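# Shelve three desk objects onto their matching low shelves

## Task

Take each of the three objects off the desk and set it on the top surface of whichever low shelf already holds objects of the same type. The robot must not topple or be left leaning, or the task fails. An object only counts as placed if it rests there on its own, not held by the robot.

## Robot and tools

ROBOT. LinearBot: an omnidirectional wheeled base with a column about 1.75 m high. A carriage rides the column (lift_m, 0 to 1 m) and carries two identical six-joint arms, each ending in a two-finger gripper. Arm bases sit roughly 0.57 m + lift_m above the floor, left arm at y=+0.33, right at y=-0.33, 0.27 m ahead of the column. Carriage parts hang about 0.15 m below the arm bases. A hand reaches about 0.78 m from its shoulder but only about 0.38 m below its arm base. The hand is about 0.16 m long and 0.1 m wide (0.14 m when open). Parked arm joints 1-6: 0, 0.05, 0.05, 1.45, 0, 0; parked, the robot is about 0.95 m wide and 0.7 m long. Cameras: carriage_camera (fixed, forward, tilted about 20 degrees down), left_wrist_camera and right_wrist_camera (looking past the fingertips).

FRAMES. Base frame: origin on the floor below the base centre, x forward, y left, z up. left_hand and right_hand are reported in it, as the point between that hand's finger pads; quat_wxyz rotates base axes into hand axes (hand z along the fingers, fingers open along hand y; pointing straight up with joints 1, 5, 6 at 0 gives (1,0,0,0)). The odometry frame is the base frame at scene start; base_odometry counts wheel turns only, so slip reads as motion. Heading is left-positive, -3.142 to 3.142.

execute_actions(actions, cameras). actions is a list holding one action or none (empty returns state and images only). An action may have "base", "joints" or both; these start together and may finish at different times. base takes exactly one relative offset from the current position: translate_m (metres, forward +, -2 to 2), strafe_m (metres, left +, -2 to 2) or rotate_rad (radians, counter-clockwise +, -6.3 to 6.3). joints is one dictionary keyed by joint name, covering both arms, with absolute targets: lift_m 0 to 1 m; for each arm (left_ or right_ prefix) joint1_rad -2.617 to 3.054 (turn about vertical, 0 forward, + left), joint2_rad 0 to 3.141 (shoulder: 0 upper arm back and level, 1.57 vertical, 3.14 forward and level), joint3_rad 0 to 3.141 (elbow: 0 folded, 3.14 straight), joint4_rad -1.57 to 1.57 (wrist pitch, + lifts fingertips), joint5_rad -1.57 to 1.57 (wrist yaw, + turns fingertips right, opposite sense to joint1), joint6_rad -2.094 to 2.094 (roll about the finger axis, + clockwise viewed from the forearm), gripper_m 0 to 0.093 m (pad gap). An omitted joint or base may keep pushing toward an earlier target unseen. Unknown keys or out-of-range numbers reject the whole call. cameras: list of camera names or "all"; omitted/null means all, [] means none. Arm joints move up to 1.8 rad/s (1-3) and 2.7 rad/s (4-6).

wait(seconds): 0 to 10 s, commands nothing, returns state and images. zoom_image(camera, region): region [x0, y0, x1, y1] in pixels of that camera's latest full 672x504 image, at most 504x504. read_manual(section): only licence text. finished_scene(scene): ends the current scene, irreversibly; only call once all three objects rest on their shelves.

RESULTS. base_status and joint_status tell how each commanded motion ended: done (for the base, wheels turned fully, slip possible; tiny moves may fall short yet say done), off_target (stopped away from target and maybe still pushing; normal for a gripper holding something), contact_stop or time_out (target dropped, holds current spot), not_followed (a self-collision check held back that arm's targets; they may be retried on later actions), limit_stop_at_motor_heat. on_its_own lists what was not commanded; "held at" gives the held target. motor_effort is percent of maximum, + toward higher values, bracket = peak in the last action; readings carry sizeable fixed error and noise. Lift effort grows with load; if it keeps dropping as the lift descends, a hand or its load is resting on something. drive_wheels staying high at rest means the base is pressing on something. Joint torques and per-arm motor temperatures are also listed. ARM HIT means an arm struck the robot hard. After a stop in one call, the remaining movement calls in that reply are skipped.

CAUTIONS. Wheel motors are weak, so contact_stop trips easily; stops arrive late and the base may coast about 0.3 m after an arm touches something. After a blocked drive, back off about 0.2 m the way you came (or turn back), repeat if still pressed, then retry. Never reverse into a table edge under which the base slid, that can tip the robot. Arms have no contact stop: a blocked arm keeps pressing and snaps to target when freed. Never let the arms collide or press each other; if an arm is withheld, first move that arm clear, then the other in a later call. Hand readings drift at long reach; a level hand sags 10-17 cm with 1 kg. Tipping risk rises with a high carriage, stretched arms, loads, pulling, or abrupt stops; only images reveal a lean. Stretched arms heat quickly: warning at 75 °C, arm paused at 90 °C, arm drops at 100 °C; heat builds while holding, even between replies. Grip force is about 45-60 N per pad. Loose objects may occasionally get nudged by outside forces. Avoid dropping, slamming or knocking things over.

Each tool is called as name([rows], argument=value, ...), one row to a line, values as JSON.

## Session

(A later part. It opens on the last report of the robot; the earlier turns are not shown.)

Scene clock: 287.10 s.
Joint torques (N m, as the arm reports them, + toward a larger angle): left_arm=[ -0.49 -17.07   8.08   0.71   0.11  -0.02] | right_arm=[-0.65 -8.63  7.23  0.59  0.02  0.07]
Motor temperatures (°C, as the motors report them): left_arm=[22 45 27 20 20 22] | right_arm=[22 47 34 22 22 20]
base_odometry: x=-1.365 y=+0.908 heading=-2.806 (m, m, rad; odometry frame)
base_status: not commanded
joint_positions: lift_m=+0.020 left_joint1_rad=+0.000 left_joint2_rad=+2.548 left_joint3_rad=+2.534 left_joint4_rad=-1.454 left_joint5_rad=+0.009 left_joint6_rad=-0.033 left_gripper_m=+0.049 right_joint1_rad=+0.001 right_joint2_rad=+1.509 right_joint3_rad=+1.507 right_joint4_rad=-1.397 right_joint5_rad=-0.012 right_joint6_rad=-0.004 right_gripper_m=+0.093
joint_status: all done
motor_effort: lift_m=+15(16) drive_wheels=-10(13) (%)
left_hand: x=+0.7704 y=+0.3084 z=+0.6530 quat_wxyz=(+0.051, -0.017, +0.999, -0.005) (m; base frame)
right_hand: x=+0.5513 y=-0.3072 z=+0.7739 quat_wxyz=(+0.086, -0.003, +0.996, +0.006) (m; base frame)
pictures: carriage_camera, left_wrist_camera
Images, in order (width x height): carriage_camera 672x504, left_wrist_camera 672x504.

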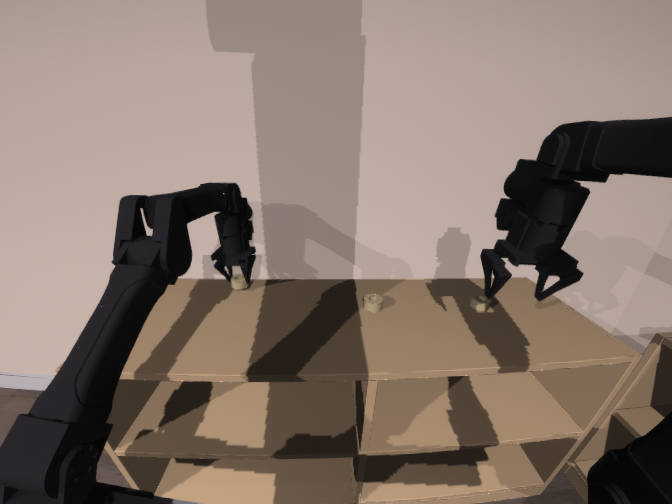

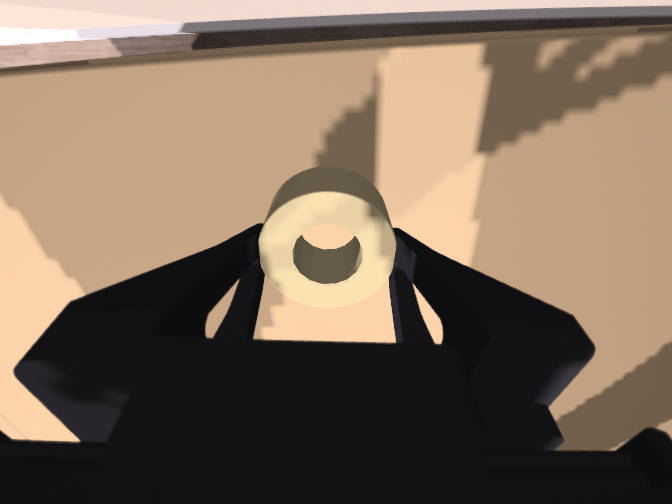

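Back a bit while lowering.

execute_actions([
  {"base":{"translate_m":-0.06},"joints":{"lift_m":0.003}},
], cameras=[])

execute_actions([
  {"joints":{"left_gripper_m":0.093}},
], cameras=["left_wrist_camera"])

execute_actions([
  {"joints":{"lift_m":0.2}},
], cameras=["carriage_camera"])

execute_actions([
  {"base":{"translate_m":-1.3},"joints":{"left_joint2_rad":1.5,"left_joint3_rad":1.5,"lift_m":0.3}},
], cameras=[])

execute_actions([
  {"base":{"rotate_rad":1.7}},
], cameras=["carriage_camera"])

Scene clock: 297.67 s.
Joint torques (N m, as the arm reports them, + toward a larger angle): left_arm=[ -0.42 -16.58   7.51   0.69   0.11  -0.02] | right_arm=[-0.62 -8.74  7.34  0.57  0.01  0.07]
Motor temperatures (°C, as the motors report them): left_arm=[22 49 28 20 20 22] | right_arm=[22 45 34 22 22 20]
base_odometry: x=-1.308 y=+0.928 heading=-2.806 (m, m, rad; odometry frame)
base_status: done
joint_positions: lift_m=+0.003 left_joint1_rad=+0.000 left_joint2_rad=+2.541 left_joint3_rad=+2.541 left_joint4_rad=-1.451 left_joint5_rad=+0.008 left_joint6_rad=-0.033 left_gripper_m=+0.049 right_joint1_rad=+0.001 right_joint2_rad=+1.509 right_joint3_rad=+1.505 right_joint4_rad=-1.397 right_joint5_rad=-0.012 right_joint6_rad=-0.004 right_gripper_m=+0.093
joint_status: all done
motor_effort: lift_m=+15(16) drive_wheels=+3(40) (%)
left_hand: x=+0.7727 y=+0.3084 z=+0.6411 quat_wxyz=(+0.060, -0.016, +0.998, -0.005) (m; base frame)
right_hand: x=+0.5509 y=-0.3072 z=+0.7565 quat_wxyz=(+0.085, -0.003, +0.996, +0.006) (m; base frame)
pictures: none
No camera images: the call's "cameras" was empty. Leave "cameras" out to get every camera's image.

Scene clock: 298.40 s.
Joint torques (N m, as the arm reports them, + toward a larger angle): left_arm=[ -0.4  -16.59   7.56   0.71   0.11  -0.03] | right_arm=[-0.61 -8.65  7.33  0.57  0.03  0.07]
Motor temperatures (°C, as the motors report them): left_arm=[22 49 28 20 20 22] | right_arm=[22 45 34 22 22 20]
base_odometry: x=-1.308 y=+0.928 heading=-2.806 (m, m, rad; odometry frame)
base_status: not commanded
joint_positions: lift_m=+0.003 left_joint1_rad=+0.000 left_joint2_rad=+2.541 left_joint3_rad=+2.541 left_joint4_rad=-1.451 left_joint5_rad=+0.008 left_joint6_rad=-0.033 left_gripper_m=+0.093 right_joint1_rad=+0.001 right_joint2_rad=+1.509 right_joint3_rad=+1.505 right_joint4_rad=-1.397 right_joint5_rad=-0.012 right_joint6_rad=-0.004 right_gripper_m=+0.093
joint_status: all done
motor_effort: lift_m=+14(14) drive_wheels=+2(3) (%)
left_hand: x=+0.7727 y=+0.3084 z=+0.6411 quat_wxyz=(+0.060, -0.016, +0.998, -0.005) (m; base frame)
right_hand: x=+0.5509 y=-0.3072 z=+0.7565 quat_wxyz=(+0.085, -0.003, +0.996, +0.006) (m; base frame)
pictures: left_wrist_camera
Images, in order (width x height): left_wrist_camera 672x504.

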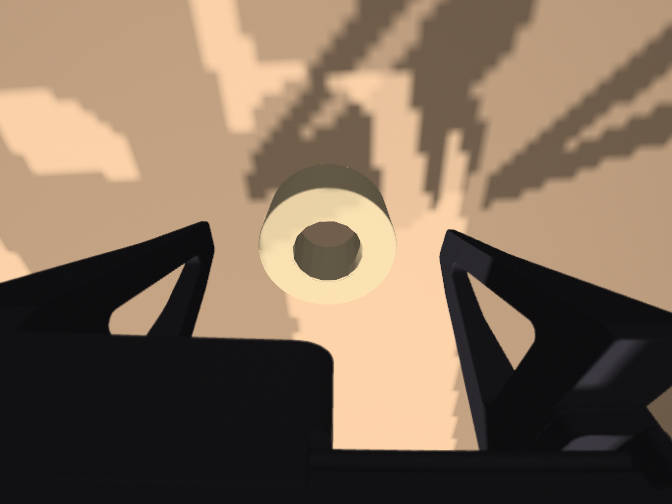

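Scene clock: 299.73 s.
Joint torques (N m, as the arm reports them, + toward a larger angle): left_arm=[ -0.26 -16.99   7.67   0.7    0.11  -0.03] | right_arm=[-0.57 -8.5   7.27  0.56  0.02  0.08]
Motor temperatures (°C, as the motors report them): left_arm=[22 50 28 20 20 22] | right_arm=[22 45 34 22 22 20]
base_odometry: x=-1.308 y=+0.928 heading=-2.806 (m, m, rad; odometry frame)
base_status: not commanded
joint_positions: lift_m=+0.200 left_joint1_rad=+0.000 left_joint2_rad=+2.545 left_joint3_rad=+2.541 left_joint4_rad=-1.450 left_joint5_rad=+0.008 left_joint6_rad=-0.033 left_gripper_m=+0.093 right_joint1_rad=+0.001 right_joint2_rad=+1.509 right_joint3_rad=+1.505 right_joint4_rad=-1.398 right_joint5_rad=-0.012 right_joint6_rad=-0.004 right_gripper_m=+0.093
joint_status: all done
motor_effort: lift_m=+21(26) drive_wheels=-4(3) (%)
left_hand: x=+0.7727 y=+0.3084 z=+0.8355 quat_wxyz=(+0.058, -0.016, +0.998, -0.005) (m; base frame)
right_hand: x=+0.5507 y=-0.3072 z=+0.9528 quat_wxyz=(+0.084, -0.003, +0.996, +0.006) (m; base frame)
pictures: carriage_camera
Images, in order (width x height): carriage_camera 672x504.

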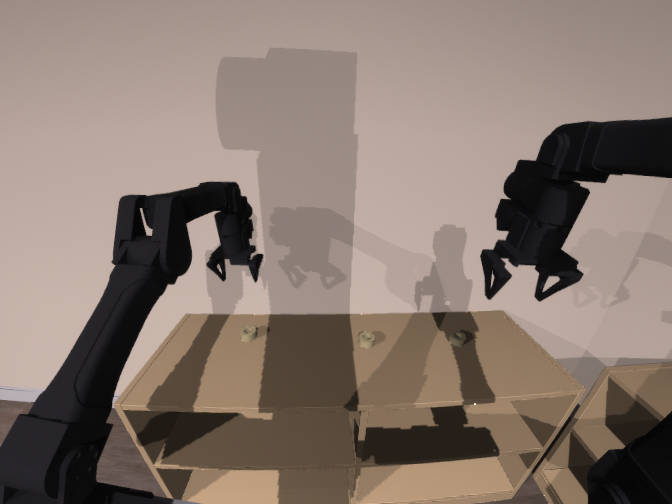

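Scene clock: 304.73 s.
Joint torques (N m, as the arm reports them, + toward a larger angle): left_arm=[-0.45 -8.45  5.14  0.66  0.11 -0.03] | right_arm=[-0.62 -8.58  7.28  0.56  0.03  0.07]
Motor temperatures (°C, as the motors report them): left_arm=[22 48 28 20 20 22] | right_arm=[22 44 34 22 22 20]
base_odometry: x=-0.081 y=+1.356 heading=-2.806 (m, m, rad; odometry frame)
base_status: done
joint_positions: lift_m=+0.300 left_joint1_rad=+0.000 left_joint2_rad=+1.512 left_joint3_rad=+1.522 left_joint4_rad=-1.441 left_joint5_rad=+0.008 left_joint6_rad=-0.033 left_gripper_m=+0.093 right_joint1_rad=+0.001 right_joint2_rad=+1.508 right_joint3_rad=+1.505 right_joint4_rad=-1.397 right_joint5_rad=-0.012 right_joint6_rad=-0.004 right_gripper_m=+0.093
joint_status: all done
motor_effort: lift_m=+20(25) drive_wheels=-7(47) (%)
left_hand: x=+0.5438 y=+0.3084 z=+1.0551 quat_wxyz=(+0.070, -0.016, +0.997, -0.005) (m; base frame)
right_hand: x=+0.5509 y=-0.3072 z=+1.0530 quat_wxyz=(+0.085, -0.003, +0.996, +0.006) (m; base frame)
pictures: none
No camera images: the call's "cameras" was empty. Leave "cameras" out to get every camera's image.

Scene clock: 308.03 s.
Joint torques (N m, as the arm reports them, + toward a larger angle): left_arm=[-0.53 -8.4   5.1   0.66  0.11 -0.02] | right_arm=[-0.65 -8.56  7.33  0.57  0.03  0.08]
Motor temperatures (°C, as the motors report them): left_arm=[22 47 28 20 20 22] | right_arm=[22 43 34 22 22 20]
base_odometry: x=-0.081 y=+1.356 heading=-1.107 (m, m, rad; odometry frame)
base_status: done
joint_positions: lift_m=+0.300 left_joint1_rad=+0.000 left_joint2_rad=+1.512 left_joint3_rad=+1.522 left_joint4_rad=-1.441 left_joint5_rad=+0.008 left_joint6_rad=-0.033 left_gripper_m=+0.093 right_joint1_rad=+0.001 right_joint2_rad=+1.508 right_joint3_rad=+1.505 right_joint4_rad=-1.396 right_joint5_rad=-0.012 right_joint6_rad=-0.004 right_gripper_m=+0.093
joint_status: not commanded
motor_effort: lift_m=+20(20) drive_wheels=+15(51) (%)
left_hand: x=+0.5438 y=+0.3083 z=+1.0551 quat_wxyz=(+0.070, -0.016, +0.997, -0.005) (m; base frame)
right_hand: x=+0.5512 y=-0.3072 z=+1.0530 quat_wxyz=(+0.086, -0.003, +0.996, +0.006) (m; base frame)
pictures: carriage_camera
Images, in order (width x height): carriage_camera 672x504.

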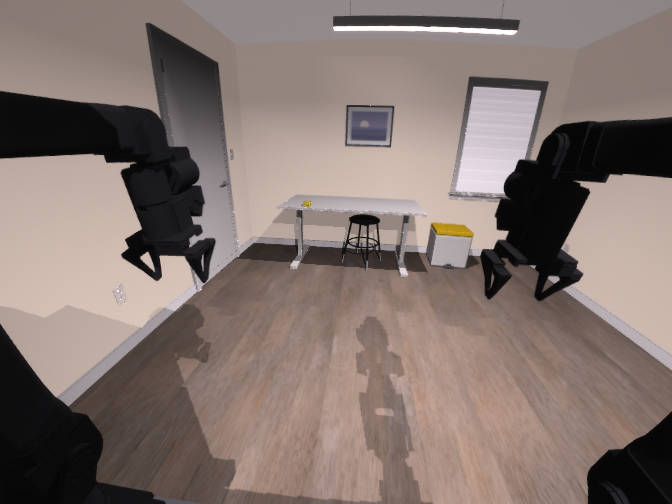

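execute_actions([
  {"base":{"translate_m":2.0},"joints":{"left_joint2_rad":2.4,"left_joint3_rad":2.4,"left_joint4_rad":-1.5,"lift_m":0.22}},
], cameras=["carriage_camera"])

Scene clock: 320.63 s.
Joint torques (N m, as the arm reports them, + toward a larger angle): left_arm=[ -0.47 -15.23   8.56   0.56   0.1   -0.03] | right_arm=[-0.72 -8.18  7.31  0.59  0.03  0.04]
Motor temperatures (°C, as the motors report them): left_arm=[22 46 28 20 20 22] | right_arm=[22 42 34 22 22 20]
base_odometry: x=+0.818 y=-0.431 heading=-1.106 (m, m, rad; odometry frame)
base_status: done
joint_positions: lift_m=+0.220 left_joint1_rad=+0.000 left_joint2_rad=+2.388 left_joint3_rad=+2.377 left_joint4_rad=-1.500 left_joint5_rad=+0.008 left_joint6_rad=-0.033 left_gripper_m=+0.093 right_joint1_rad=+0.001 right_joint2_rad=+1.503 right_joint3_rad=+1.505 right_joint4_rad=-1.399 right_joint5_rad=-0.012 right_joint6_rad=-0.004 right_gripper_m=+0.093
joint_status: all done
motor_effort: lift_m=+15(12) drive_wheels=-15(49) (%)
left_hand: x=+0.7332 y=+0.3083 z=+0.8856 quat_wxyz=(+0.030, -0.016, +0.999, -0.005) (m; base frame)
right_hand: x=+0.5500 y=-0.3072 z=+0.9750 quat_wxyz=(+0.087, -0.003, +0.996, +0.006) (m; base frame)
pictures: carriage_camera
Images, in order (width x height): carriage_camera 672x504.

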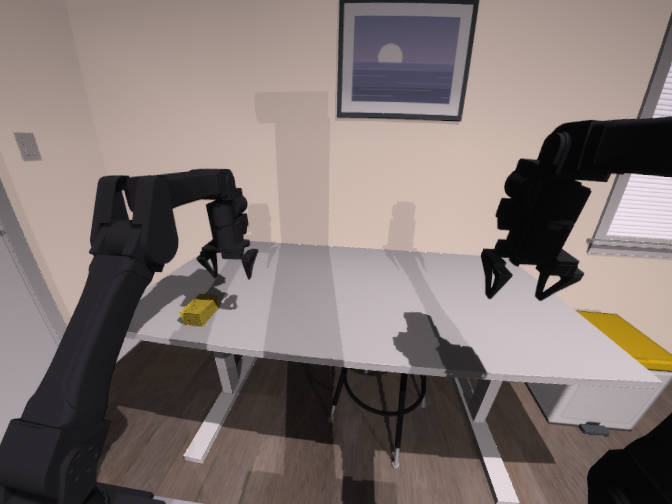

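execute_actions([
  {"base":{"strafe_m":0.12}},
], cameras=[])

execute_actions([
  {"base":{"translate_m":0.14},"joints":{"lift_m":0.16}},
])

Scene clock: 328.57 s.
Joint torques (N m, as the arm reports them, + toward a larger angle): left_arm=[ -0.65 -15.15   8.59   0.56   0.1   -0.02] | right_arm=[-0.72 -8.02  7.21  0.59  0.04  0.06]
Motor temperatures (°C, as the motors report them): left_arm=[22 48 29 20 20 22] | right_arm=[22 41 34 22 22 20]
base_odometry: x=+0.925 y=-0.377 heading=-1.106 (m, m, rad; odometry frame)
base_status: done
joint_positions: lift_m=+0.220 left_joint1_rad=+0.001 left_joint2_rad=+2.388 left_joint3_rad=+2.377 left_joint4_rad=-1.500 left_joint5_rad=+0.008 left_joint6_rad=-0.033 left_gripper_m=+0.093 right_joint1_rad=+0.001 right_joint2_rad=+1.503 right_joint3_rad=+1.505 right_joint4_rad=-1.399 right_joint5_rad=-0.012 right_joint6_rad=-0.004 right_gripper_m=+0.093
joint_status: not commanded
motor_effort: lift_m=+15(15) drive_wheels=-6(37) (%)
left_hand: x=+0.7332 y=+0.3087 z=+0.8856 quat_wxyz=(+0.030, -0.017, +0.999, -0.005) (m; base frame)
right_hand: x=+0.5500 y=-0.3072 z=+0.9750 quat_wxyz=(+0.087, -0.003, +0.996, +0.006) (m; base frame)
pictures: none
No camera images: the call's "cameras" was empty. Leave "cameras" out to get every camera's image.

Scene clock: 330.43 s.
Joint torques (N m, as the arm reports them, + toward a larger angle): left_arm=[ -0.59 -15.88   7.71   0.57   0.08  -0.03] | right_arm=[-0.55 -8.07  7.25  0.6   0.01  0.06]
Motor temperatures (°C, as the motors report them): left_arm=[22 48 29 20 20 22] | right_arm=[22 41 34 22 22 20]
base_odometry: x=+0.988 y=-0.502 heading=-1.105 (m, m, rad; odometry frame)
base_status: done
joint_positions: lift_m=+0.160 left_joint1_rad=+0.001 left_joint2_rad=+2.395 left_joint3_rad=+2.388 left_joint4_rad=-1.500 left_joint5_rad=+0.008 left_joint6_rad=-0.033 left_gripper_m=+0.093 right_joint1_rad=+0.001 right_joint2_rad=+1.502 right_joint3_rad=+1.505 right_joint4_rad=-1.401 right_joint5_rad=-0.012 right_joint6_rad=-0.004 right_gripper_m=+0.093
joint_status: all done
motor_effort: lift_m=+15(15) drive_wheels=-13(35) (%)
left_hand: x=+0.7353 y=+0.3087 z=+0.8251 quat_wxyz=(+0.031, -0.017, +0.999, -0.005) (m; base frame)
right_hand: x=+0.5496 y=-0.3072 z=+0.9151 quat_wxyz=(+0.087, -0.003, +0.996, +0.006) (m; base frame)
pictures: carriage_camera, left_wrist_camera, right_wrist_camera
Images, in order (width x height): carriage_camera 672x504, left_wrist_camera 672x504, right_wrist_camera 672x504.

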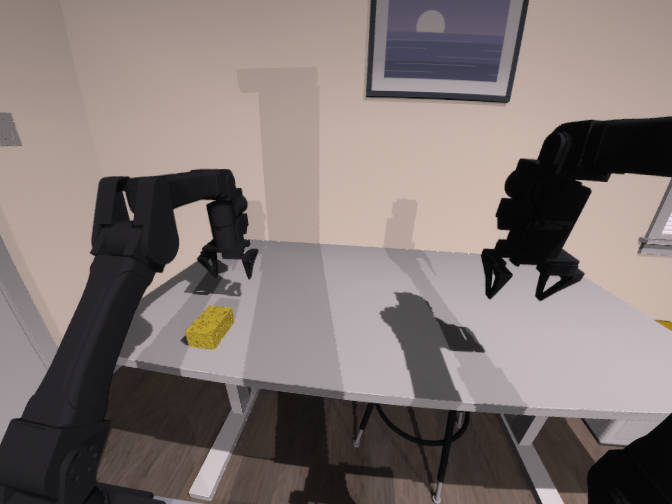

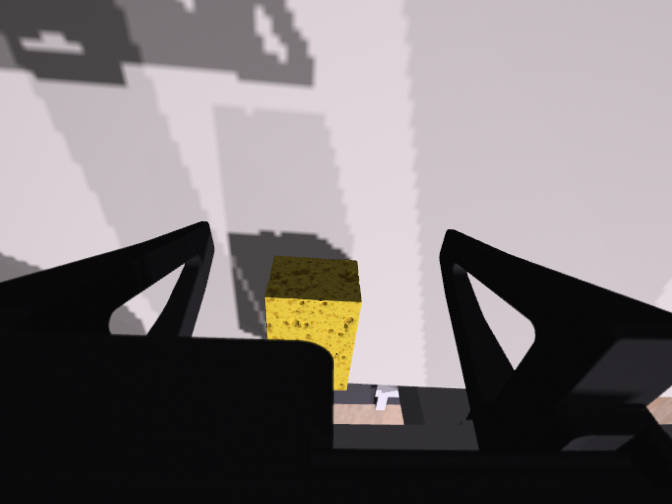

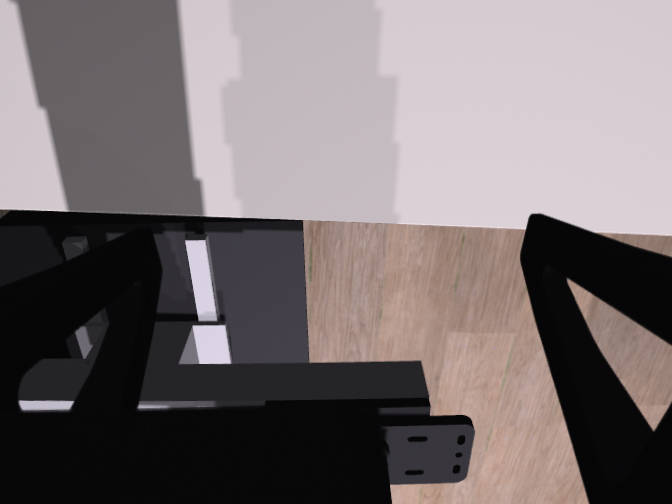

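execute_actions([
  {"base":{"translate_m":-0.09},"joints":{"lift_m":0.11}},
], cameras=["left_wrist_camera"])

execute_actions([
  {"joints":{"lift_m":0.075}},
], cameras=["left_wrist_camera","carriage_camera"])

Scene clock: 344.00 s.
Joint torques (N m, as the arm reports them, + toward a larger angle): left_arm=[ -0.53 -16.23   7.66   0.55   0.13  -0.03] | right_arm=[-0.67 -7.79  7.35  0.63  0.03  0.07]
Motor temperatures (°C, as the motors report them): left_arm=[22 51 30 20 20 22] | right_arm=[22 39 35 22 22 20]
base_odometry: x=+0.948 y=-0.422 heading=-1.106 (m, m, rad; odometry frame)
base_status: done
joint_positions: lift_m=+0.110 left_joint1_rad=+0.000 left_joint2_rad=+2.400 left_joint3_rad=+2.388 left_joint4_rad=-1.500 left_joint5_rad=+0.008 left_joint6_rad=-0.033 left_gripper_m=+0.093 right_joint1_rad=+0.001 right_joint2_rad=+1.502 right_joint3_rad=+1.505 right_joint4_rad=-1.399 right_joint5_rad=-0.012 right_joint6_rad=-0.004 right_gripper_m=+0.093
joint_status: all done
motor_effort: lift_m=+15(8) drive_wheels=+10(36) (%)
left_hand: x=+0.7354 y=+0.3085 z=+0.7732 quat_wxyz=(+0.030, -0.017, +0.999, -0.005) (m; base frame)
right_hand: x=+0.5499 y=-0.3072 z=+0.8652 quat_wxyz=(+0.087, -0.003, +0.996, +0.006) (m; base frame)
pictures: left_wrist_camera
Images, in order (width x height): left_wrist_camera 672x504.

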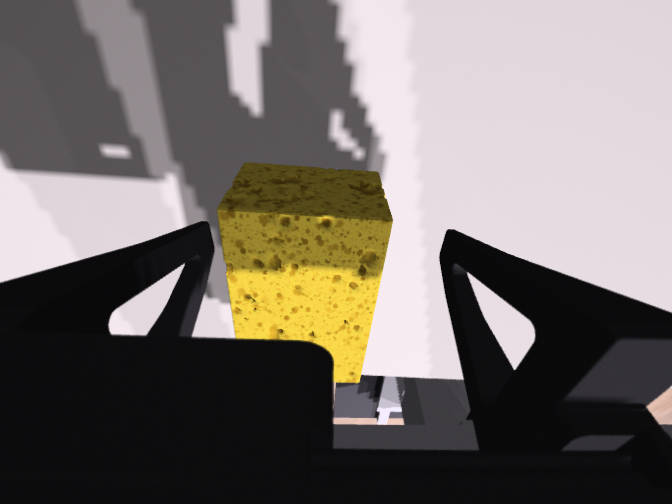

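Scene clock: 344.77 s.
Joint torques (N m, as the arm reports them, + toward a larger angle): left_arm=[ -0.37 -16.22   7.61   0.56   0.14  -0.02] | right_arm=[-0.74 -7.86  7.28  0.64 -0.01  0.08]
Motor temperatures (°C, as the motors report them): left_arm=[22 51 30 20 20 22] | right_arm=[22 39 35 22 22 20]
base_odometry: x=+0.948 y=-0.422 heading=-1.106 (m, m, rad; odometry frame)
base_status: not commanded
joint_positions: lift_m=+0.075 left_joint1_rad=+0.000 left_joint2_rad=+2.399 left_joint3_rad=+2.388 left_joint4_rad=-1.500 left_joint5_rad=+0.007 left_joint6_rad=-0.033 left_gripper_m=+0.093 right_joint1_rad=+0.001 right_joint2_rad=+1.502 right_joint3_rad=+1.505 right_joint4_rad=-1.400 right_joint5_rad=-0.012 right_joint6_rad=-0.004 right_gripper_m=+0.093
joint_status: all done
motor_effort: lift_m=+14(16) drive_wheels=-12(15) (%)
left_hand: x=+0.7354 y=+0.3083 z=+0.7385 quat_wxyz=(+0.030, -0.016, +0.999, -0.004) (m; base frame)
right_hand: x=+0.5497 y=-0.3072 z=+0.8302 quat_wxyz=(+0.087, -0.003, +0.996, +0.006) (m; base frame)
pictures: carriage_camera, left_wrist_camera
Images, in order (width x height): carriage_camera 672x504, left_wrist_camera 672x504.

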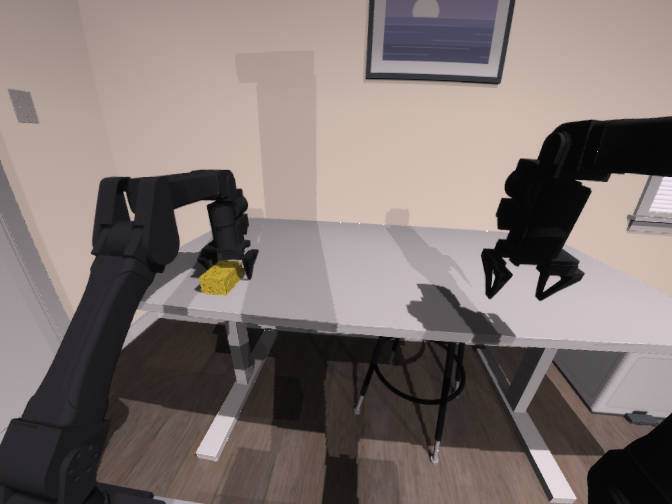

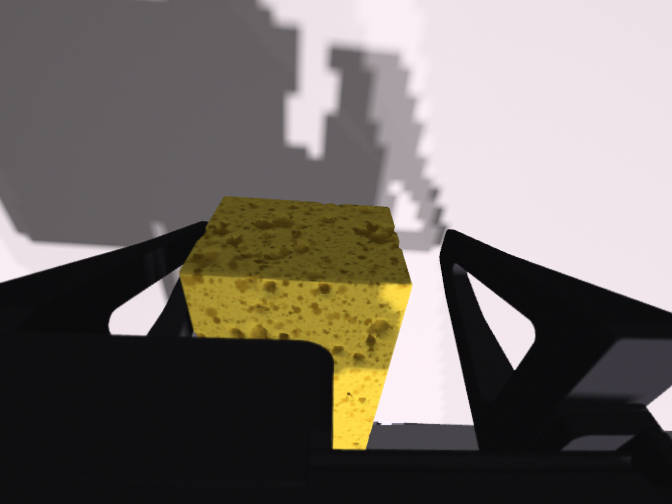

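Fingers only at the far end; back up 4 cm and close.

execute_actions([
  {"base":{"translate_m":-0.04}},
], cameras=["left_wrist_camera"])

execute_actions([
  {"joints":{"left_gripper_m":0.0}},
], cameras=["left_wrist_camera"])

execute_actions([
  {"joints":{"lift_m":0.25,"left_joint2_rad":1.9,"left_joint3_rad":1.9}},
], cameras=["left_wrist_camera"])

Scene clock: 354.07 s.
Joint torques (N m, as the arm reports them, + toward a larger angle): left_arm=[ -0.4  -16.07   7.63   0.55   0.12  -0.02] | right_arm=[-0.66 -7.84  7.41  0.65  0.03  0.08]
Motor temperatures (°C, as the motors report them): left_arm=[22 53 30 20 20 22] | right_arm=[22 39 35 22 22 20]
base_odometry: x=+0.930 y=-0.386 heading=-1.106 (m, m, rad; odometry frame)
base_status: done
joint_positions: lift_m=+0.075 left_joint1_rad=+0.000 left_joint2_rad=+2.399 left_joint3_rad=+2.388 left_joint4_rad=-1.498 left_joint5_rad=+0.006 left_joint6_rad=-0.033 left_gripper_m=+0.093 right_joint1_rad=+0.001 right_joint2_rad=+1.502 right_joint3_rad=+1.505 right_joint4_rad=-1.400 right_joint5_rad=-0.012 right_joint6_rad=-0.004 right_gripper_m=+0.093
joint_status: not commanded
motor_effort: lift_m=+14(14) drive_wheels=-15(36) (%)
left_hand: x=+0.7358 y=+0.3085 z=+0.7385 quat_wxyz=(+0.031, -0.016, +0.999, -0.004) (m; base frame)
right_hand: x=+0.5497 y=-0.3072 z=+0.8302 quat_wxyz=(+0.087, -0.003, +0.996, +0.006) (m; base frame)
pictures: left_wrist_camera
Images, in order (width x height): left_wrist_camera 672x504.

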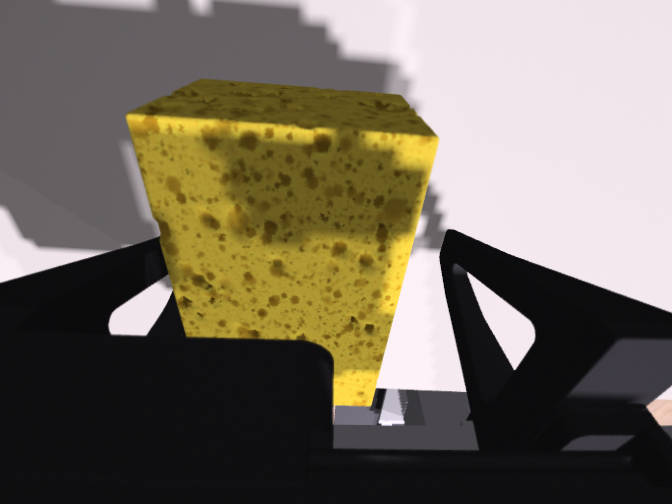

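Scene clock: 354.80 s.
Joint torques (N m, as the arm reports them, + toward a larger angle): left_arm=[ -0.41 -16.2    7.66   0.54   0.12  -0.02] | right_arm=[-0.63 -7.96  7.28  0.63  0.03  0.07]
Motor temperatures (°C, as the motors report them): left_arm=[22 53 30 20 20 22] | right_arm=[22 39 35 22 22 20]
base_odometry: x=+0.930 y=-0.386 heading=-1.106 (m, m, rad; odometry frame)
base_status: not commanded
joint_positions: lift_m=+0.075 left_joint1_rad=+0.000 left_joint2_rad=+2.399 left_joint3_rad=+2.388 left_joint4_rad=-1.498 left_joint5_rad=+0.006 left_joint6_rad=-0.033 left_gripper_m=+0.059 right_joint1_rad=+0.001 right_joint2_rad=+1.502 right_joint3_rad=+1.505 right_joint4_rad=-1.400 right_joint5_rad=-0.012 right_joint6_rad=-0.004 right_gripper_m=+0.093
joint_status: left_gripper_m off_target (ended at +0.059, target +0.000)
motor_effort: lift_m=+14(14) drive_wheels=-15(15) (%)
left_hand: x=+0.7358 y=+0.3085 z=+0.7385 quat_wxyz=(+0.031, -0.016, +0.999, -0.004) (m; base frame)
right_hand: x=+0.5497 y=-0.3072 z=+0.8302 quat_wxyz=(+0.087, -0.003, +0.996, +0.006) (m; base frame)
pictures: left_wrist_camera
Images, in order (width x height): left_wrist_camera 672x504.

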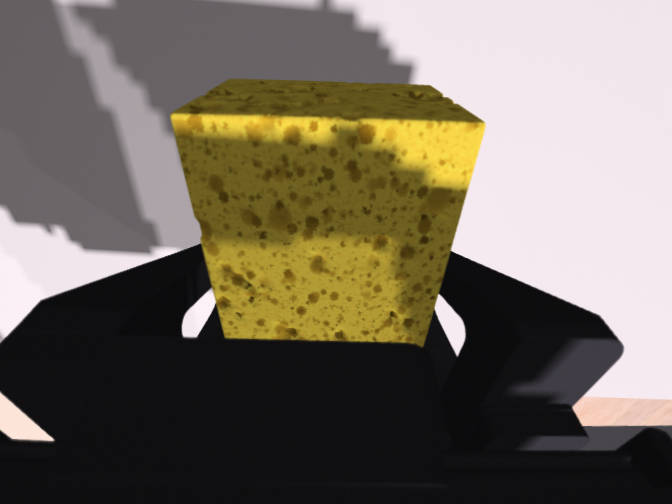

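Scene clock: 356.03 s.
Joint torques (N m, as the arm reports them, + toward a larger angle): left_arm=[ -0.4  -10.99   4.35   0.66   0.12  -0.02] | right_arm=[-0.62 -7.98  7.37  0.61  0.02  0.06]
Motor temperatures (°C, as the motors report them): left_arm=[22 53 30 20 20 22] | right_arm=[22 39 35 22 22 20]
base_odometry: x=+0.930 y=-0.386 heading=-1.106 (m, m, rad; odometry frame)
base_status: not commanded
joint_positions: lift_m=+0.250 left_joint1_rad=+0.000 left_joint2_rad=+1.893 left_joint3_rad=+1.930 left_joint4_rad=-1.498 left_joint5_rad=+0.006 left_joint6_rad=-0.033 left_gripper_m=+0.059 right_joint1_rad=+0.001 right_joint2_rad=+1.502 right_joint3_rad=+1.505 right_joint4_rad=-1.400 right_joint5_rad=-0.012 right_joint6_rad=-0.004 right_gripper_m=+0.093
joint_status: all done
motor_effort: lift_m=+21(28) drive_wheels=-14(15) (%)
left_hand: x=+0.6336 y=+0.3085 z=+0.9976 quat_wxyz=(+0.055, -0.016, +0.998, -0.004) (m; base frame)
right_hand: x=+0.5497 y=-0.3072 z=+1.0045 quat_wxyz=(+0.087, -0.003, +0.996, +0.006) (m; base frame)
pictures: left_wrist_camera
Images, in order (width x height): left_wrist_camera 672x504.

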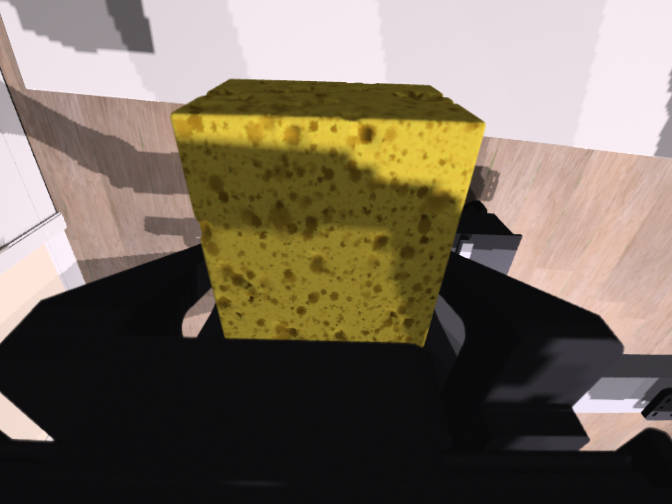

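execute_actions([
  {"base":{"translate_m":-1.0}},
], cameras=[])

execute_actions([
  {"base":{"rotate_rad":3.11}},
], cameras=["carriage_camera"])

Scene clock: 366.50 s.
Joint torques (N m, as the arm reports them, + toward a larger angle): left_arm=[ -0.42 -11.01   4.95   0.65   0.12  -0.02] | right_arm=[-0.69 -7.87  7.44  0.62  0.01  0.05]
Motor temperatures (°C, as the motors report them): left_arm=[22 50 29 20 20 22] | right_arm=[22 38 35 22 22 20]
base_odometry: x=+0.481 y=+0.507 heading=-1.105 (m, m, rad; odometry frame)
base_status: done
joint_positions: lift_m=+0.250 left_joint1_rad=+0.000 left_joint2_rad=+1.893 left_joint3_rad=+1.924 left_joint4_rad=-1.498 left_joint5_rad=+0.006 left_joint6_rad=-0.033 left_gripper_m=+0.059 right_joint1_rad=+0.001 right_joint2_rad=+1.502 right_joint3_rad=+1.505 right_joint4_rad=-1.400 right_joint5_rad=-0.012 right_joint6_rad=-0.004 right_gripper_m=+0.093
joint_status: not commanded
motor_effort: lift_m=+21(21) drive_wheels=-7(39) (%)
left_hand: x=+0.6326 y=+0.3085 z=+0.9958 quat_wxyz=(+0.052, -0.016, +0.999, -0.004) (m; base frame)
right_hand: x=+0.5497 y=-0.3072 z=+1.0045 quat_wxyz=(+0.087, -0.003, +0.996, +0.006) (m; base frame)
pictures: none
No camera images: the call's "cameras" was empty. Leave "cameras" out to get every camera's image.

Scene clock: 370.87 s.
Joint torques (N m, as the arm reports them, + toward a larger angle): left_arm=[ -0.95 -11.11   4.93   0.56   0.12  -0.02] | right_arm=[-0.6  -8.01  7.39  0.52  0.    0.07]
Motor temperatures (°C, as the motors report them): left_arm=[22 49 29 20 20 22] | right_arm=[22 38 35 22 22 20]
base_odometry: x=+0.482 y=+0.507 heading=+2.004 (m, m, rad; odometry frame)
base_status: done
joint_positions: lift_m=+0.250 left_joint1_rad=+0.007 left_joint2_rad=+1.893 left_joint3_rad=+1.924 left_joint4_rad=-1.488 left_joint5_rad=+0.006 left_joint6_rad=-0.033 left_gripper_m=+0.059 right_joint1_rad=+0.001 right_joint2_rad=+1.502 right_joint3_rad=+1.505 right_joint4_rad=-1.390 right_joint5_rad=-0.012 right_joint6_rad=-0.004 right_gripper_m=+0.093
joint_status: not commanded
motor_effort: lift_m=+21(21) drive_wheels=+15(58) (%)
left_hand: x=+0.6349 y=+0.3112 z=+0.9961 quat_wxyz=(+0.056, -0.020, +0.998, -0.004) (m; base frame)
right_hand: x=+0.5522 y=-0.3072 z=+1.0050 quat_wxyz=(+0.092, -0.003, +0.996, +0.006) (m; base frame)
pictures: carriage_camera
Images, in order (width x height): carriage_camera 672x504.

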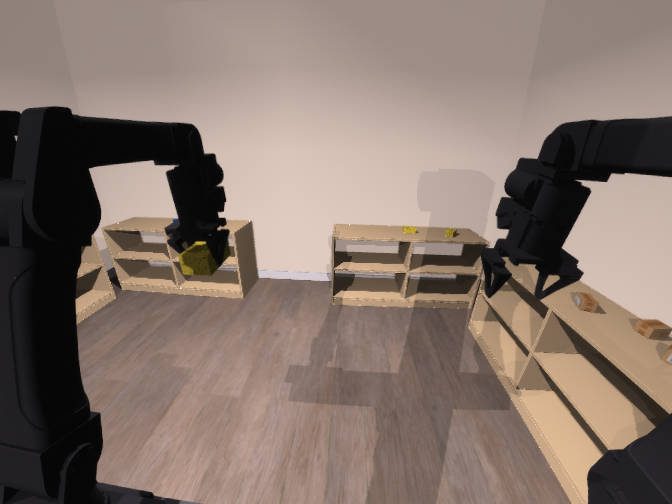

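execute_actions([
  {"base":{"strafe_m":-0.33},"joints":{"left_joint1_rad":-0.5,"left_joint2_rad":2.6,"left_joint3_rad":2.6,"left_joint4_rad":-1.45,"left_joint6_rad":-0.5,"lift_m":0.17}},
], cameras=[])

execute_actions([
  {"base":{"translate_m":1.4}},
], cameras=["carriage_camera"])

Scene clock: 383.93 s.
Joint torques (N m, as the arm reports them, + toward a larger angle): left_arm=[ -0.39 -16.4    8.3    0.73   0.04  -0.06] | right_arm=[-0.53 -7.87  7.34  0.54  0.01  0.06]
Motor temperatures (°C, as the motors report them): left_arm=[22 48 29 20 20 22] | right_arm=[22 38 35 22 22 20]
base_odometry: x=+0.781 y=+0.646 heading=+2.005 (m, m, rad; odometry frame)
base_status: done
joint_positions: lift_m=+0.170 left_joint1_rad=-0.500 left_joint2_rad=+2.585 left_joint3_rad=+2.581 left_joint4_rad=-1.452 left_joint5_rad=+0.011 left_joint6_rad=-0.492 left_gripper_m=+0.059 right_joint1_rad=+0.001 right_joint2_rad=+1.501 right_joint3_rad=+1.505 right_joint4_rad=-1.394 right_joint5_rad=-0.012 right_joint6_rad=-0.004 right_gripper_m=+0.093
joint_status: all done
motor_effort: lift_m=+15(17) drive_wheels=-13(42) (%)
left_hand: x=+0.7137 y=+0.0597 z=+0.7971 quat_wxyz=(+0.047, +0.005, +0.998, -0.032) (m; base frame)
right_hand: x=+0.5511 y=-0.3072 z=+0.9256 quat_wxyz=(+0.090, -0.003, +0.996, +0.006) (m; base frame)
pictures: none
No camera images: the call's "cameras" was empty. Leave "cameras" out to get every camera's image.

Scene clock: 389.10 s.
Joint torques (N m, as the arm reports them, + toward a larger angle): left_arm=[ -0.39 -16.26   8.24   0.71   0.04  -0.06] | right_arm=[-0.6  -7.87  7.33  0.6   0.02  0.06]
Motor temperatures (°C, as the motors report them): left_arm=[22 50 29 21 20 22] | right_arm=[22 37 35 22 22 20]
base_odometry: x=+0.194 y=+1.917 heading=+2.004 (m, m, rad; odometry frame)
base_status: done
joint_positions: lift_m=+0.170 left_joint1_rad=-0.500 left_joint2_rad=+2.585 left_joint3_rad=+2.581 left_joint4_rad=-1.453 left_joint5_rad=+0.011 left_joint6_rad=-0.492 left_gripper_m=+0.059 right_joint1_rad=+0.001 right_joint2_rad=+1.501 right_joint3_rad=+1.505 right_joint4_rad=-1.396 right_joint5_rad=-0.013 right_joint6_rad=-0.004 right_gripper_m=+0.093
joint_status: not commanded
motor_effort: lift_m=+15(15) drive_wheels=-12(41) (%)
left_hand: x=+0.7135 y=+0.0598 z=+0.7970 quat_wxyz=(+0.047, +0.005, +0.998, -0.032) (m; base frame)
right_hand: x=+0.5507 y=-0.3072 z=+0.9256 quat_wxyz=(+0.090, -0.003, +0.996, +0.006) (m; base frame)
pictures: carriage_camera
Images, in order (width x height): carriage_camera 672x504.

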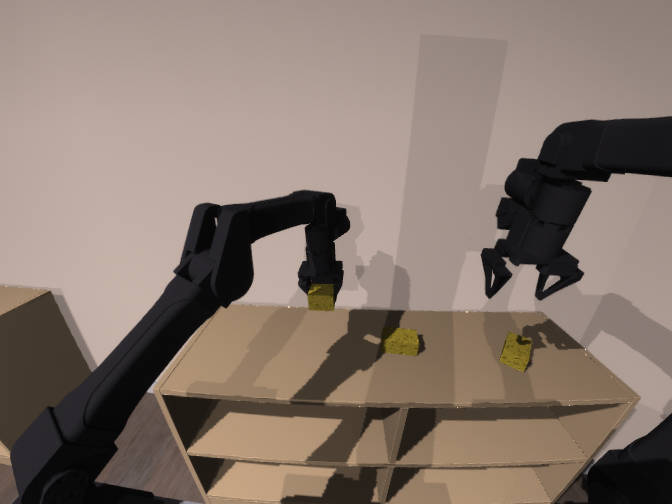

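execute_actions([
  {"base":{"translate_m":0.08}},
], cameras=[])

execute_actions([
  {"joints":{"lift_m":0.012}},
], cameras=["carriage_camera","left_wrist_camera"])

Scene clock: 397.87 s.
Joint torques (N m, as the arm reports them, + toward a larger angle): left_arm=[ -0.48 -16.59   8.22   0.71   0.05  -0.06] | right_arm=[-0.53 -7.83  7.28  0.57  0.02  0.06]
Motor temperatures (°C, as the motors report them): left_arm=[22 52 30 21 20 22] | right_arm=[22 37 35 22 22 20]
base_odometry: x=+0.161 y=+1.990 heading=+2.003 (m, m, rad; odometry frame)
base_status: done
joint_positions: lift_m=+0.170 left_joint1_rad=-0.501 left_joint2_rad=+2.585 left_joint3_rad=+2.581 left_joint4_rad=-1.453 left_joint5_rad=+0.011 left_joint6_rad=-0.492 left_gripper_m=+0.059 right_joint1_rad=+0.001 right_joint2_rad=+1.501 right_joint3_rad=+1.505 right_joint4_rad=-1.397 right_joint5_rad=-0.013 right_joint6_rad=-0.004 right_gripper_m=+0.093
joint_status: not commanded
motor_effort: lift_m=+15(15) drive_wheels=-11(37) (%)
left_hand: x=+0.7133 y=+0.0594 z=+0.7970 quat_wxyz=(+0.047, +0.005, +0.998, -0.032) (m; base frame)
right_hand: x=+0.5505 y=-0.3072 z=+0.9255 quat_wxyz=(+0.089, -0.003, +0.996, +0.006) (m; base frame)
pictures: none
No camera images: the call's "cameras" was empty. Leave "cameras" out to get every camera's image.

Scene clock: 399.17 s.
Joint torques (N m, as the arm reports them, + toward a larger angle): left_arm=[ -0.53 -17.5    7.74   0.66   0.05  -0.06] | right_arm=[-0.62 -7.91  7.2   0.58  0.03  0.05]
Motor temperatures (°C, as the motors report them): left_arm=[22 53 30 21 20 22] | right_arm=[22 37 35 22 22 20]
base_odometry: x=+0.161 y=+1.990 heading=+2.003 (m, m, rad; odometry frame)
base_status: not commanded
joint_positions: lift_m=+0.012 left_joint1_rad=-0.501 left_joint2_rad=+2.598 left_joint3_rad=+2.588 left_joint4_rad=-1.452 left_joint5_rad=+0.011 left_joint6_rad=-0.492 left_gripper_m=+0.059 right_joint1_rad=+0.001 right_joint2_rad=+1.501 right_joint3_rad=+1.505 right_joint4_rad=-1.397 right_joint5_rad=-0.013 right_joint6_rad=-0.004 right_gripper_m=+0.093
joint_status: all done
motor_effort: lift_m=+15(17) drive_wheels=-7(12) (%)
left_hand: x=+0.7141 y=+0.0591 z=+0.6347 quat_wxyz=(+0.045, +0.005, +0.999, -0.031) (m; base frame)
right_hand: x=+0.5503 y=-0.3072 z=+0.7675 quat_wxyz=(+0.089, -0.003, +0.996, +0.006) (m; base frame)
pictures: carriage_camera, left_wrist_camera
Images, in order (width x height): carriage_camera 672x504, left_wrist_camera 672x504.

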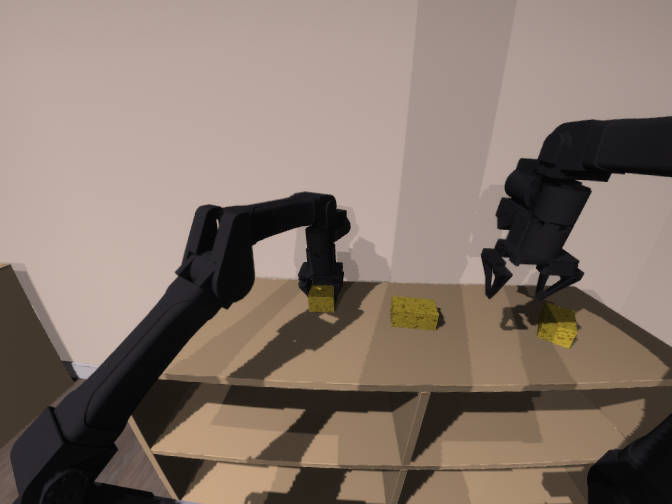

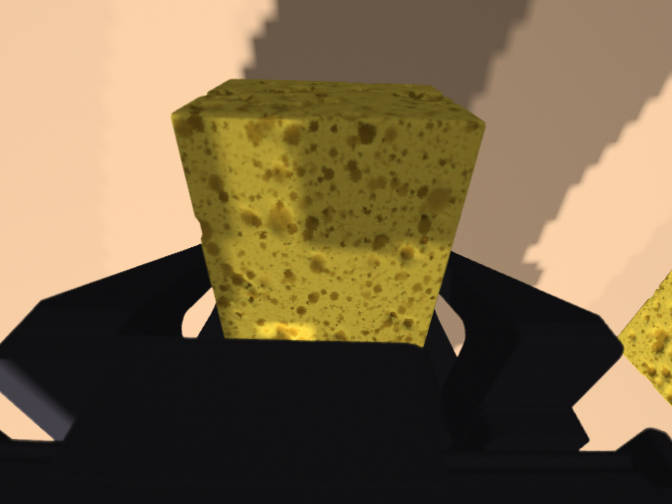

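execute_actions([
  {"joints":{"left_gripper_m":0.093}},
], cameras=[])

execute_actions([
  {"joints":{"lift_m":0.2}},
], cameras=[])

execute_actions([
  {"base":{"translate_m":-0.3},"joints":{"left_joint1_rad":0,"left_joint2_rad":1.2,"left_joint3_rad":1.2}},
], cameras=["carriage_camera"])

Scene clock: 408.03 s.
Joint torques (N m, as the arm reports them, + toward a larger angle): left_arm=[ -0.36 -17.55   7.76   0.69   0.05  -0.06] | right_arm=[-0.65 -7.86  7.29  0.59  0.03  0.04]
Motor temperatures (°C, as the motors report them): left_arm=[22 56 30 21 20 22] | right_arm=[22 37 35 22 22 20]
base_odometry: x=+0.161 y=+1.990 heading=+2.003 (m, m, rad; odometry frame)
base_status: not commanded
joint_positions: lift_m=+0.012 left_joint1_rad=-0.501 left_joint2_rad=+2.598 left_joint3_rad=+2.588 left_joint4_rad=-1.452 left_joint5_rad=+0.011 left_joint6_rad=-0.492 left_gripper_m=+0.093 right_joint1_rad=+0.001 right_joint2_rad=+1.501 right_joint3_rad=+1.505 right_joint4_rad=-1.397 right_joint5_rad=-0.013 right_joint6_rad=-0.004 right_gripper_m=+0.093
joint_status: all done
motor_effort: lift_m=+15(15) drive_wheels=+4(4) (%)
left_hand: x=+0.7141 y=+0.0591 z=+0.6347 quat_wxyz=(+0.045, +0.005, +0.999, -0.031) (m; base frame)
right_hand: x=+0.5503 y=-0.3072 z=+0.7675 quat_wxyz=(+0.089, -0.003, +0.996, +0.006) (m; base frame)
pictures: none
No camera images: the call's "cameras" was empty. Leave "cameras" out to get every camera's image.

Scene clock: 409.43 s.
Joint torques (N m, as the arm reports them, + toward a larger angle): left_arm=[ -0.43 -17.32   7.83   0.68   0.05  -0.06] | right_arm=[-0.59 -7.94  7.26  0.62  0.01  0.07]
Motor temperatures (°C, as the motors report them): left_arm=[22 56 30 21 20 22] | right_arm=[22 37 35 22 22 20]
base_odometry: x=+0.161 y=+1.990 heading=+2.003 (m, m, rad; odometry frame)
base_status: not commanded
joint_positions: lift_m=+0.200 left_joint1_rad=-0.501 left_joint2_rad=+2.596 left_joint3_rad=+2.588 left_joint4_rad=-1.452 left_joint5_rad=+0.010 left_joint6_rad=-0.492 left_gripper_m=+0.093 right_joint1_rad=+0.001 right_joint2_rad=+1.501 right_joint3_rad=+1.505 right_joint4_rad=-1.398 right_joint5_rad=-0.013 right_joint6_rad=-0.004 right_gripper_m=+0.093
joint_status: all done
motor_effort: lift_m=+20(25) drive_wheels=+4(9) (%)
left_hand: x=+0.7143 y=+0.0592 z=+0.8231 quat_wxyz=(+0.046, +0.005, +0.998, -0.031) (m; base frame)
right_hand: x=+0.5502 y=-0.3072 z=+0.9549 quat_wxyz=(+0.088, -0.003, +0.996, +0.006) (m; base frame)
pictures: none
No camera images: the call's "cameras" was empty. Leave "cameras" out to get every camera's image.

Scene clock: 412.00 s.
Joint torques (N m, as the arm reports them, + toward a larger angle): left_arm=[-0.62 -4.68  5.05  0.75  0.08 -0.04] | right_arm=[-0.65 -7.91  7.23  0.66  0.04  0.07]
Motor temperatures (°C, as the motors report them): left_arm=[22 55 30 21 20 22] | right_arm=[22 37 36 22 22 20]
base_odometry: x=+0.287 y=+1.717 heading=+2.002 (m, m, rad; odometry frame)
base_status: done
joint_positions: lift_m=+0.200 left_joint1_rad=+0.004 left_joint2_rad=+1.208 left_joint3_rad=+1.222 left_joint4_rad=-1.450 left_joint5_rad=+0.008 left_joint6_rad=-0.494 left_gripper_m=+0.093 right_joint1_rad=+0.001 right_joint2_rad=+1.501 right_joint3_rad=+1.505 right_joint4_rad=-1.400 right_joint5_rad=-0.013 right_joint6_rad=-0.004 right_gripper_m=+0.093
joint_status: all done
motor_effort: lift_m=+21(20) drive_wheels=-15(43) (%)
left_hand: x=+0.4639 y=+0.3093 z=+0.9392 quat_wxyz=(+0.064, -0.246, +0.967, -0.020) (m; base frame)
right_hand: x=+0.5497 y=-0.3070 z=+0.9548 quat_wxyz=(+0.087, -0.003, +0.996, +0.007) (m; base frame)
pictures: carriage_camera
Images, in order (width x height): carriage_camera 672x504.

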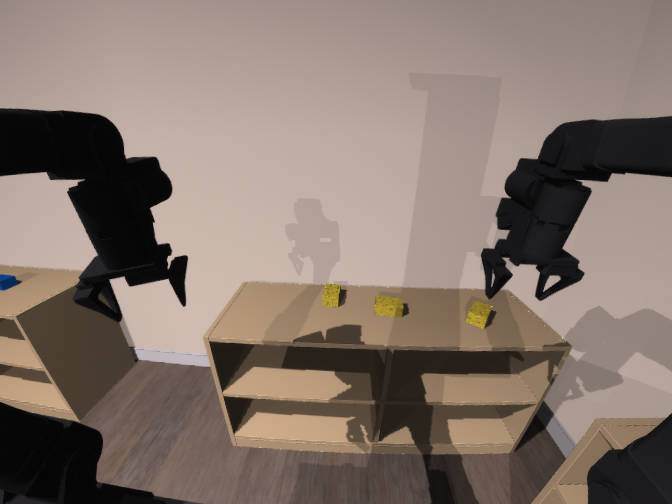

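finished_scene(scene=1)

The scene is finished: the task was done.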